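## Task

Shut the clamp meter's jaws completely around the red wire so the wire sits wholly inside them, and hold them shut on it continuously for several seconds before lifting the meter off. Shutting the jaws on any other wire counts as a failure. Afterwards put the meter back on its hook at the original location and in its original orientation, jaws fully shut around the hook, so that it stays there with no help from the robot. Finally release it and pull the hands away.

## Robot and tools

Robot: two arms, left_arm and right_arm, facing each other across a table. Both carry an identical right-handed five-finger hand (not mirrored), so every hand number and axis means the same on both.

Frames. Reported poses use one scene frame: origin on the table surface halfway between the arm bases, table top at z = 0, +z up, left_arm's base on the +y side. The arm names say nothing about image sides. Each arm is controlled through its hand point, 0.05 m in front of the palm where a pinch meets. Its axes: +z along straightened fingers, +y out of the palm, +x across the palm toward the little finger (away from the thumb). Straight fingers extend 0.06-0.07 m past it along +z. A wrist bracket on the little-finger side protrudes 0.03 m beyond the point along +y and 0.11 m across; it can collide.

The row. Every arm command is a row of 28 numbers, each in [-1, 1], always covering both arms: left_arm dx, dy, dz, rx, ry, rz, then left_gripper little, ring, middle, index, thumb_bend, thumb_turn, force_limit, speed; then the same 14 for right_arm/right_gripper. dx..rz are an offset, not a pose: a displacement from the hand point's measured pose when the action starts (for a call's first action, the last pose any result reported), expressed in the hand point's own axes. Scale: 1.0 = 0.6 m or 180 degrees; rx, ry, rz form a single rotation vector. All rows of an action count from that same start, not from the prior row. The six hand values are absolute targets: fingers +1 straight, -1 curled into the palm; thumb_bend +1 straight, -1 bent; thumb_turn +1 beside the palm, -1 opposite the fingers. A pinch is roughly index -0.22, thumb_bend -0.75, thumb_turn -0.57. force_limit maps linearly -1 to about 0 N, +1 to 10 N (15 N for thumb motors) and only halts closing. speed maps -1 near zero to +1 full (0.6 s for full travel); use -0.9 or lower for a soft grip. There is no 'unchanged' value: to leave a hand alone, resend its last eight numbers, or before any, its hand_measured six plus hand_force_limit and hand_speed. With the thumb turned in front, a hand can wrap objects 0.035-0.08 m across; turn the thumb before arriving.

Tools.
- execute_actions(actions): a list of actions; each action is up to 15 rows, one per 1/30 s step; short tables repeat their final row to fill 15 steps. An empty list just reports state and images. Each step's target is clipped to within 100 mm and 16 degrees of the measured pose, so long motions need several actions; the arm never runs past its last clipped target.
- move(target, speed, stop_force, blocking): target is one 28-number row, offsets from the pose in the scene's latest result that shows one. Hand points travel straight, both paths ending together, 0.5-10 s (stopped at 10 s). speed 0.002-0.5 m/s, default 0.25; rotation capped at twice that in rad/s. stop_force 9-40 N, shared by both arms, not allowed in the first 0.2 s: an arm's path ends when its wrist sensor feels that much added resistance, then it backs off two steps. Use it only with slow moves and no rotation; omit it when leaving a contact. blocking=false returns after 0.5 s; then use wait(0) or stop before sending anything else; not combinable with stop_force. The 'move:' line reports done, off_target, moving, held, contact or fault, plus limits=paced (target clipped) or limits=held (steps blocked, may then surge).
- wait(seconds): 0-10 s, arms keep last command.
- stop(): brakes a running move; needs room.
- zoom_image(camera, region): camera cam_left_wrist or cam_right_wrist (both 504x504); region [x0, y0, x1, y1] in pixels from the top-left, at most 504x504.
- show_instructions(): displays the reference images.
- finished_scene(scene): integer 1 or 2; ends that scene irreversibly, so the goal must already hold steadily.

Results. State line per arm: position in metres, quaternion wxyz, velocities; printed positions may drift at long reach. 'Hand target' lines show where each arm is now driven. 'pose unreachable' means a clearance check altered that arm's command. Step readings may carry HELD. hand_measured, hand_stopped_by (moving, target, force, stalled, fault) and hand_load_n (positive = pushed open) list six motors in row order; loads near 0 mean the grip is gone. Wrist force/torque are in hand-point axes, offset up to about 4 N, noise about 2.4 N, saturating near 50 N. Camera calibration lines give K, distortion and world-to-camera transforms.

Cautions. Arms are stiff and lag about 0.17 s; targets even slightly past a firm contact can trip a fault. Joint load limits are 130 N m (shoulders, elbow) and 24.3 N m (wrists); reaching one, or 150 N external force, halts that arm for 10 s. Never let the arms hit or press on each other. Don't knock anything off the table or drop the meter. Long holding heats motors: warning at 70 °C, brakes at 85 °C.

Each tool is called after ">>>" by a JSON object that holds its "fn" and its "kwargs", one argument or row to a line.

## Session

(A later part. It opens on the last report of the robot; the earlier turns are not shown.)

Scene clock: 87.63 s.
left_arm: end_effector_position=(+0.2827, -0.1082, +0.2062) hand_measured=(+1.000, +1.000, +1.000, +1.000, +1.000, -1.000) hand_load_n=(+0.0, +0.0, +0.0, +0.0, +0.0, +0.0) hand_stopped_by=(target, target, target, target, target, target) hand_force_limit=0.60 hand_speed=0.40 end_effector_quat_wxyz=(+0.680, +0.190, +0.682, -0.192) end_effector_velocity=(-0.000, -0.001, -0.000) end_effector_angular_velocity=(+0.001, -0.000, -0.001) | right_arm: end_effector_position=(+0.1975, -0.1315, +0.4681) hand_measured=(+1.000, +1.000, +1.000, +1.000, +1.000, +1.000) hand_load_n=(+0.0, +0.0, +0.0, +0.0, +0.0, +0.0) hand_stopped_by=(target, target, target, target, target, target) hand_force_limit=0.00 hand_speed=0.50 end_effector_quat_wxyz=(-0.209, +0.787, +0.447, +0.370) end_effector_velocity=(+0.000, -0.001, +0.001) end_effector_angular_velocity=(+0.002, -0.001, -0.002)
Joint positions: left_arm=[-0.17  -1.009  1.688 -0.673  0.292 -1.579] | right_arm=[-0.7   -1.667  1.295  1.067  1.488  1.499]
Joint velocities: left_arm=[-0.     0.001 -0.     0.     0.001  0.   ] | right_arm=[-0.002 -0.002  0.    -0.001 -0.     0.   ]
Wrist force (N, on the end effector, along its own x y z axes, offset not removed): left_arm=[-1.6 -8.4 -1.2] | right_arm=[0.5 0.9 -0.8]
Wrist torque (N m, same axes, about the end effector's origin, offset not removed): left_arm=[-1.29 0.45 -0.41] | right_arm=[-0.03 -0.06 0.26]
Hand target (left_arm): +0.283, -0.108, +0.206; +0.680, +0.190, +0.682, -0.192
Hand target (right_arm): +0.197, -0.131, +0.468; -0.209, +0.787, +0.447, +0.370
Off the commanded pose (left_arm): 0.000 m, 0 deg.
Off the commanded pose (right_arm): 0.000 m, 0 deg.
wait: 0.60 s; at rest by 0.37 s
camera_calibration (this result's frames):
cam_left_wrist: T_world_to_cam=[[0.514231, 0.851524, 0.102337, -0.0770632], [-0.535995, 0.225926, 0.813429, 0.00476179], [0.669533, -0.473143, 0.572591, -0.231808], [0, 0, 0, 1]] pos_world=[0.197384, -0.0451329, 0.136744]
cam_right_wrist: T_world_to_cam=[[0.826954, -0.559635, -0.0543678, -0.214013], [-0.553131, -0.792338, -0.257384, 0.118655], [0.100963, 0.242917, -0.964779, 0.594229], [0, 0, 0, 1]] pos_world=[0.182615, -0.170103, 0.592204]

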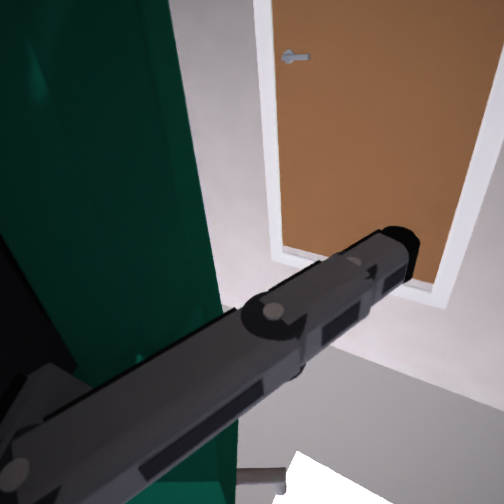

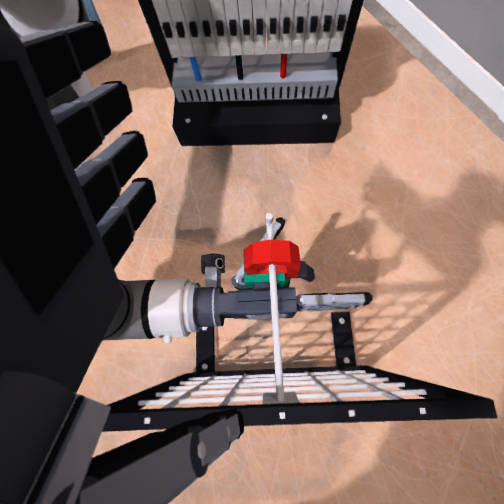

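>>> {"fn": "move", "kwargs": {
  "target": [0,-0.055,-0.45,0.183,0,0,1,1,1,1,1,-1,0.6,0.4,0.128,0,-0.106,0,0,0,1,1,1,1,1,1,0,0.5],
  "speed": 0.25
}}

>>> {"fn": "wait", "kwargs": {
  "seconds": 3
}}

>>> {"fn": "zoom_image", "kwargs": {
  "camera": "cam_right_wrist",
  "region": [200, 210, 340, 350]
}}

Scene clock: 91.47 s.
left_arm: end_effector_position=(+0.0358, +0.0040, +0.2069) hand_measured=(+1.000, +1.000, +1.000, +1.000, +1.000, -1.000) hand_load_n=(+0.0, +0.0, +0.0, +0.0, +0.0, +0.0) hand_stopped_by=(target, target, target, target, target, target) hand_force_limit=0.60 hand_speed=0.40 end_effector_quat_wxyz=(+0.599, +0.375, +0.599, -0.377) end_effector_velocity=(-0.002, +0.001, +0.000) end_effector_angular_velocity=(-0.001, -0.000, -0.004) | right_arm: end_effector_position=(+0.1974, -0.1312, +0.5677) hand_measured=(+1.000, +1.000, +1.000, +1.000, +1.000, +1.000) hand_load_n=(+0.0, +0.0, +0.0, +0.0, +0.0, +0.0) hand_stopped_by=(target, target, target, target, target, target) hand_force_limit=0.00 hand_speed=0.50 end_effector_quat_wxyz=(-0.209, +0.787, +0.447, +0.370) end_effector_velocity=(+0.001, +0.000, -0.000) end_effector_angular_velocity=(-0.002, +0.001, -0.000)
Joint positions: left_arm=[-0.792 -1.374  2.26  -0.89   0.245 -1.569] | right_arm=[-0.699 -1.535  0.876  1.355  1.488  1.499]
Joint velocities: left_arm=[-0.007 -0.002  0.003 -0.004 -0.003  0.003] | right_arm=[-0.     0.003 -0.003  0.002  0.    -0.   ]
Wrist force (N, on the end effector, along its own x y z axes, offset not removed): left_arm=[-3.5 -1.5 -1.0] | right_arm=[0.7 0.8 -0.2]
Wrist torque (N m, same axes, about the end effector's origin, offset not removed): left_arm=[-0.19 0.57 -0.35] | right_arm=[0.09 0.02 -0.08]
Hand target (left_arm): +0.036, +0.004, +0.207; +0.599, +0.375, +0.599, -0.377
Hand target (right_arm): +0.197, -0.131, +0.568; -0.209, +0.787, +0.447, +0.370
Off the commanded pose (left_arm): 0.001 m, 0 deg.
Off the commanded pose (right_arm): 0.000 m, 0 deg.
move: done
camera_calibration (this result's frames):
cam_left_wrist: T_world_to_cam=[[0.894311, 0.435489, 0.102745, -0.0576449], [-0.328419, 0.48292, 0.811745, -0.161584], [0.303888, -0.759696, 0.574904, -0.0000535421], [0, 0, 0, 1]] pos_world=[-0.00149844, 0.103095, 0.137118]
cam_right_wrist: T_world_to_cam=[[0.826966, -0.559618, -0.0543639, -0.20838], [-0.553109, -0.792339, -0.257429, 0.144441], [0.100987, 0.242954, -0.964767, 0.690275], [0, 0, 0, 1]] pos_world=[0.182506, -0.169872, 0.69181]

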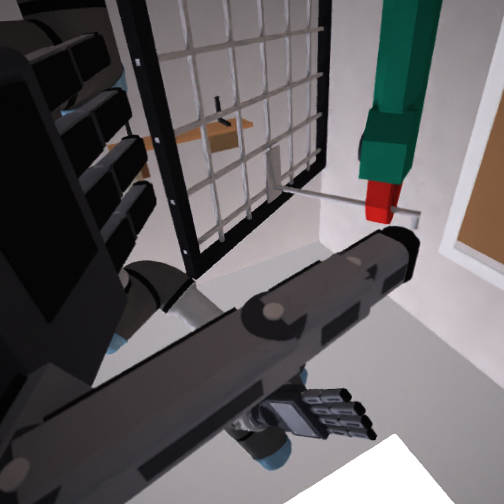

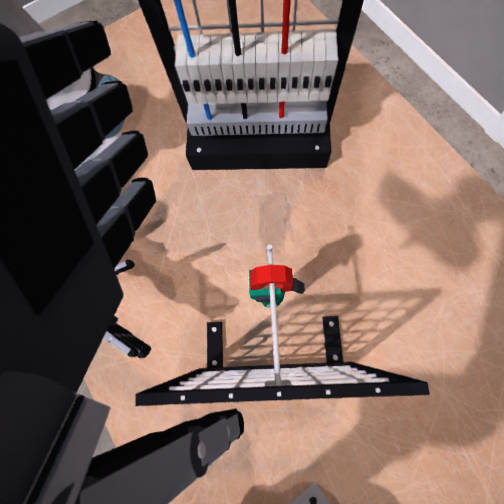

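Scene clock: 94.47 s.
left_arm: end_effector_position=(+0.0356, +0.0041, +0.2069) hand_measured=(+1.000, +1.000, +1.000, +1.000, +1.000, -1.000) hand_load_n=(+0.0, +0.0, +0.0, +0.0, +0.0, +0.0) hand_stopped_by=(target, target, target, target, target, target) hand_force_limit=0.60 hand_speed=0.40 end_effector_quat_wxyz=(+0.599, +0.375, +0.599, -0.377) end_effector_velocity=(+0.000, -0.000, -0.001) end_effector_angular_velocity=(+0.001, -0.001, -0.001) | right_arm: end_effector_position=(+0.1974, -0.1312, +0.5678) hand_measured=(+1.000, +1.000, +1.000, +1.000, +1.000, +1.000) hand_load_n=(+0.0, +0.0, +0.0, +0.0, +0.0, +0.0) hand_stopped_by=(target, target, target, target, target, target) hand_force_limit=0.00 hand_speed=0.50 end_effector_quat_wxyz=(-0.209, +0.787, +0.447, +0.370) end_effector_velocity=(+0.000, -0.001, +0.001) end_effector_angular_velocity=(+0.001, +0.000, -0.003)
Joint positions: left_arm=[-0.793 -1.374  2.26  -0.89   0.244 -1.568] | right_arm=[-0.699 -1.535  0.875  1.356  1.488  1.499]
Joint velocities: left_arm=[0.001 0.001 0.001 0.    0.001 0.   ] | right_arm=[-0.002 -0.001 -0.     0.001  0.001  0.002]
Wrist force (N, on the end effector, along its own x y z axes, offset not removed): left_arm=[2.0 0.9 -6.8] | right_arm=[3.3 3.7 -0.3]
Wrist torque (N m, same axes, about the end effector's origin, offset not removed): left_arm=[0.32 -0.07 0.10] | right_arm=[0.57 -0.52 0.39]
Hand target (left_arm): +0.036, +0.004, +0.207; +0.599, +0.375, +0.599, -0.377
Hand target (right_arm): +0.197, -0.131, +0.568; -0.209, +0.787, +0.447, +0.370
Off the commanded pose (left_arm): 0.001 m, 0 deg.
Off the commanded pose (right_arm): 0.000 m, 0 deg.
wait: 3.00 s; at rest by 0.17 s
camera_calibration (this result's frames):
cam_left_wrist: T_world_to_cam=[[0.89442, 0.435264, 0.102757, -0.0575516], [-0.328333, 0.483064, 0.811694, -0.161713], [0.303663, -0.759733, 0.574974, 0.0000797704], [0, 0, 0, 1]] pos_world=[-0.00164445, 0.103228, 0.137129]
cam_right_wrist: T_world_to_cam=[[0.826954, -0.559635, -0.0543674, -0.208375], [-0.55313, -0.792338, -0.257387, 0.14444], [0.100965, 0.242919, -0.964778, 0.69033], [0, 0, 0, 1]] pos_world=[0.182512, -0.169863, 0.691864]

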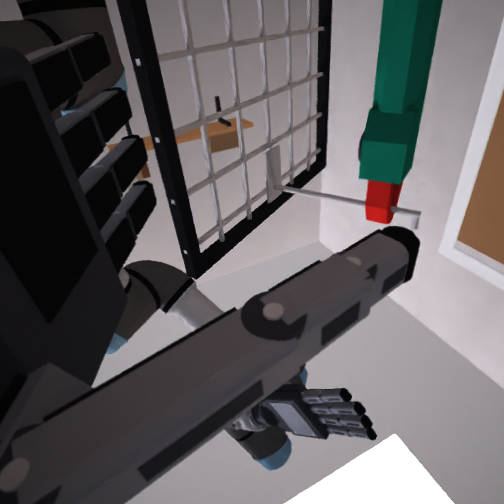

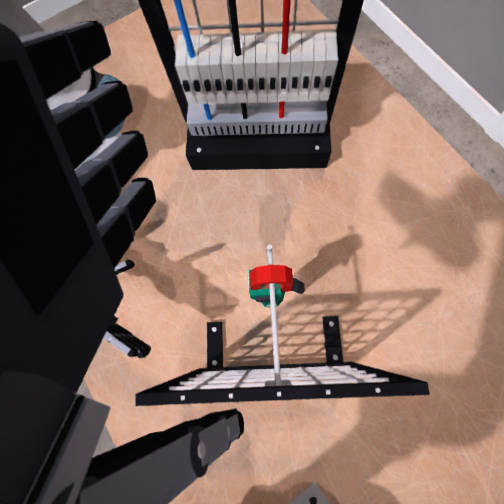

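Region (200, 210, 340, 350) of cam_right_wrist's 504x504 image, scaled by 3.600, with more detail than that image has.

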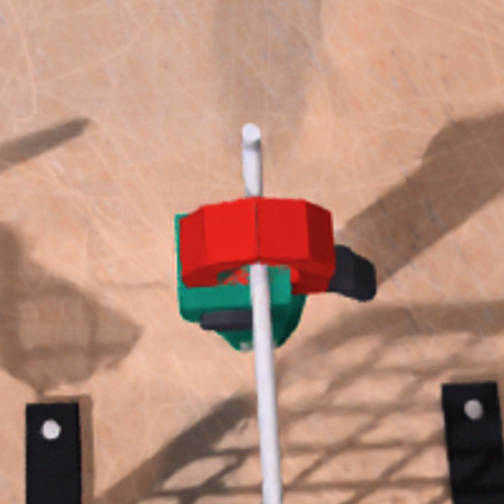

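>>> {"fn": "wait", "kwargs": {
  "seconds": 5
}}

>>> {"fn": "zoom_image", "kwargs": {
  "camera": "cam_right_wrist",
  "region": [200, 210, 340, 350]
}}

Scene clock: 99.60 s.
left_arm: end_effector_position=(+0.0356, +0.0041, +0.2069) hand_measured=(+1.000, +1.000, +1.000, +1.000, +1.000, -1.000) hand_load_n=(+0.0, +0.0, +0.0, +0.0, +0.0, +0.0) hand_stopped_by=(target, target, target, target, target, target) hand_force_limit=0.60 hand_speed=0.40 end_effector_quat_wxyz=(+0.599, +0.375, +0.599, -0.377) end_effector_velocity=(-0.000, +0.000, -0.000) end_effector_angular_velocity=(+0.001, -0.001, +0.000) | right_arm: end_effector_position=(+0.1974, -0.1312, +0.5678) hand_measured=(+1.000, +1.000, +1.000, +1.000, +1.000, +1.000) hand_load_n=(+0.0, +0.0, +0.0, +0.0, +0.0, +0.0) hand_stopped_by=(target, target, target, target, target, target) hand_force_limit=0.00 hand_speed=0.50 end_effector_quat_wxyz=(-0.209, +0.787, +0.447, +0.370) end_effector_velocity=(+0.000, -0.000, -0.000) end_effector_angular_velocity=(-0.001, -0.000, -0.000)
Joint positions: left_arm=[-0.793 -1.374  2.26  -0.89   0.244 -1.568] | right_arm=[-0.699 -1.535  0.875  1.356  1.488  1.499]
Joint velocities: left_arm=[-0.     0.001  0.     0.    -0.    -0.   ] | right_arm=[-0.     0.     0.     0.     0.001 -0.   ]
Wrist force (N, on the end effector, along its own x y z axes, offset not removed): left_arm=[-2.6 -4.0 -2.2] | right_arm=[2.5 3.4 -4.5]
Wrist torque (N m, same axes, about the end effector's origin, offset not removed): left_arm=[-0.48 0.53 -0.13] | right_arm=[0.72 -0.29 0.31]
Hand target (left_arm): +0.036, +0.004, +0.207; +0.599, +0.375, +0.599, -0.377
Hand target (right_arm): +0.197, -0.131, +0.568; -0.209, +0.787, +0.447, +0.370
Off the commanded pose (left_arm): 0.001 m, 0 deg.
Off the commanded pose (right_arm): 0.000 m, 0 deg.
wait: 5.00 s; at rest by 0.03 s
camera_calibration (this result's frames):
cam_left_wrist: T_world_to_cam=[[0.89442, 0.435264, 0.102757, -0.0575517], [-0.328333, 0.483064, 0.811694, -0.161713], [0.303663, -0.759733, 0.574974, 0.0000797762], [0, 0, 0, 1]] pos_world=[-0.00164442, 0.103228, 0.137129]
cam_right_wrist: T_world_to_cam=[[0.826954, -0.559635, -0.0543674, -0.208375], [-0.55313, -0.792338, -0.257387, 0.144441], [0.100965, 0.242919, -0.964778, 0.69033], [0, 0, 0, 1]] pos_world=[0.182512, -0.169863, 0.691864]

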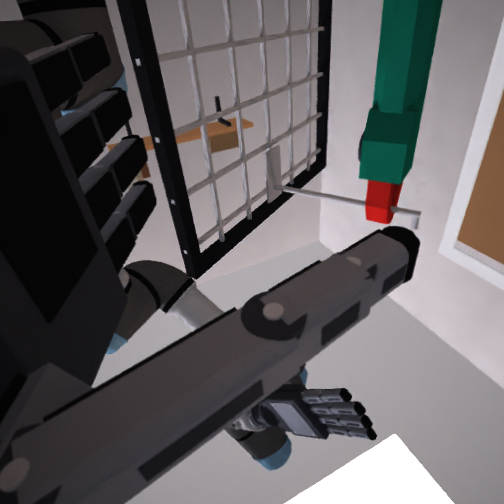

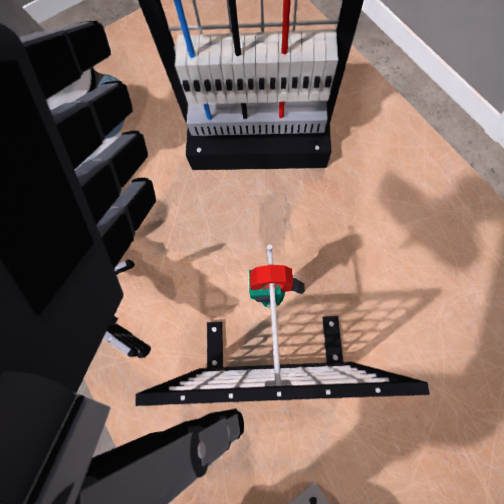

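Region (200, 210, 340, 350) of cam_right_wrist's 504x504 image, scaled by 3.600, with more detail than that image has.

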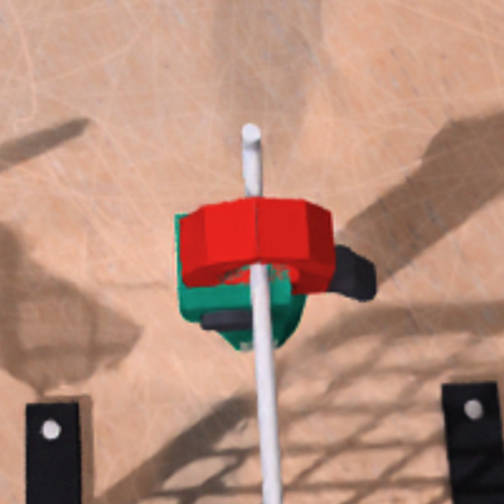

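>>> {"fn": "finished_scene", "kwargs": {
  "scene": 2
}}

The scene is finished: the task was done.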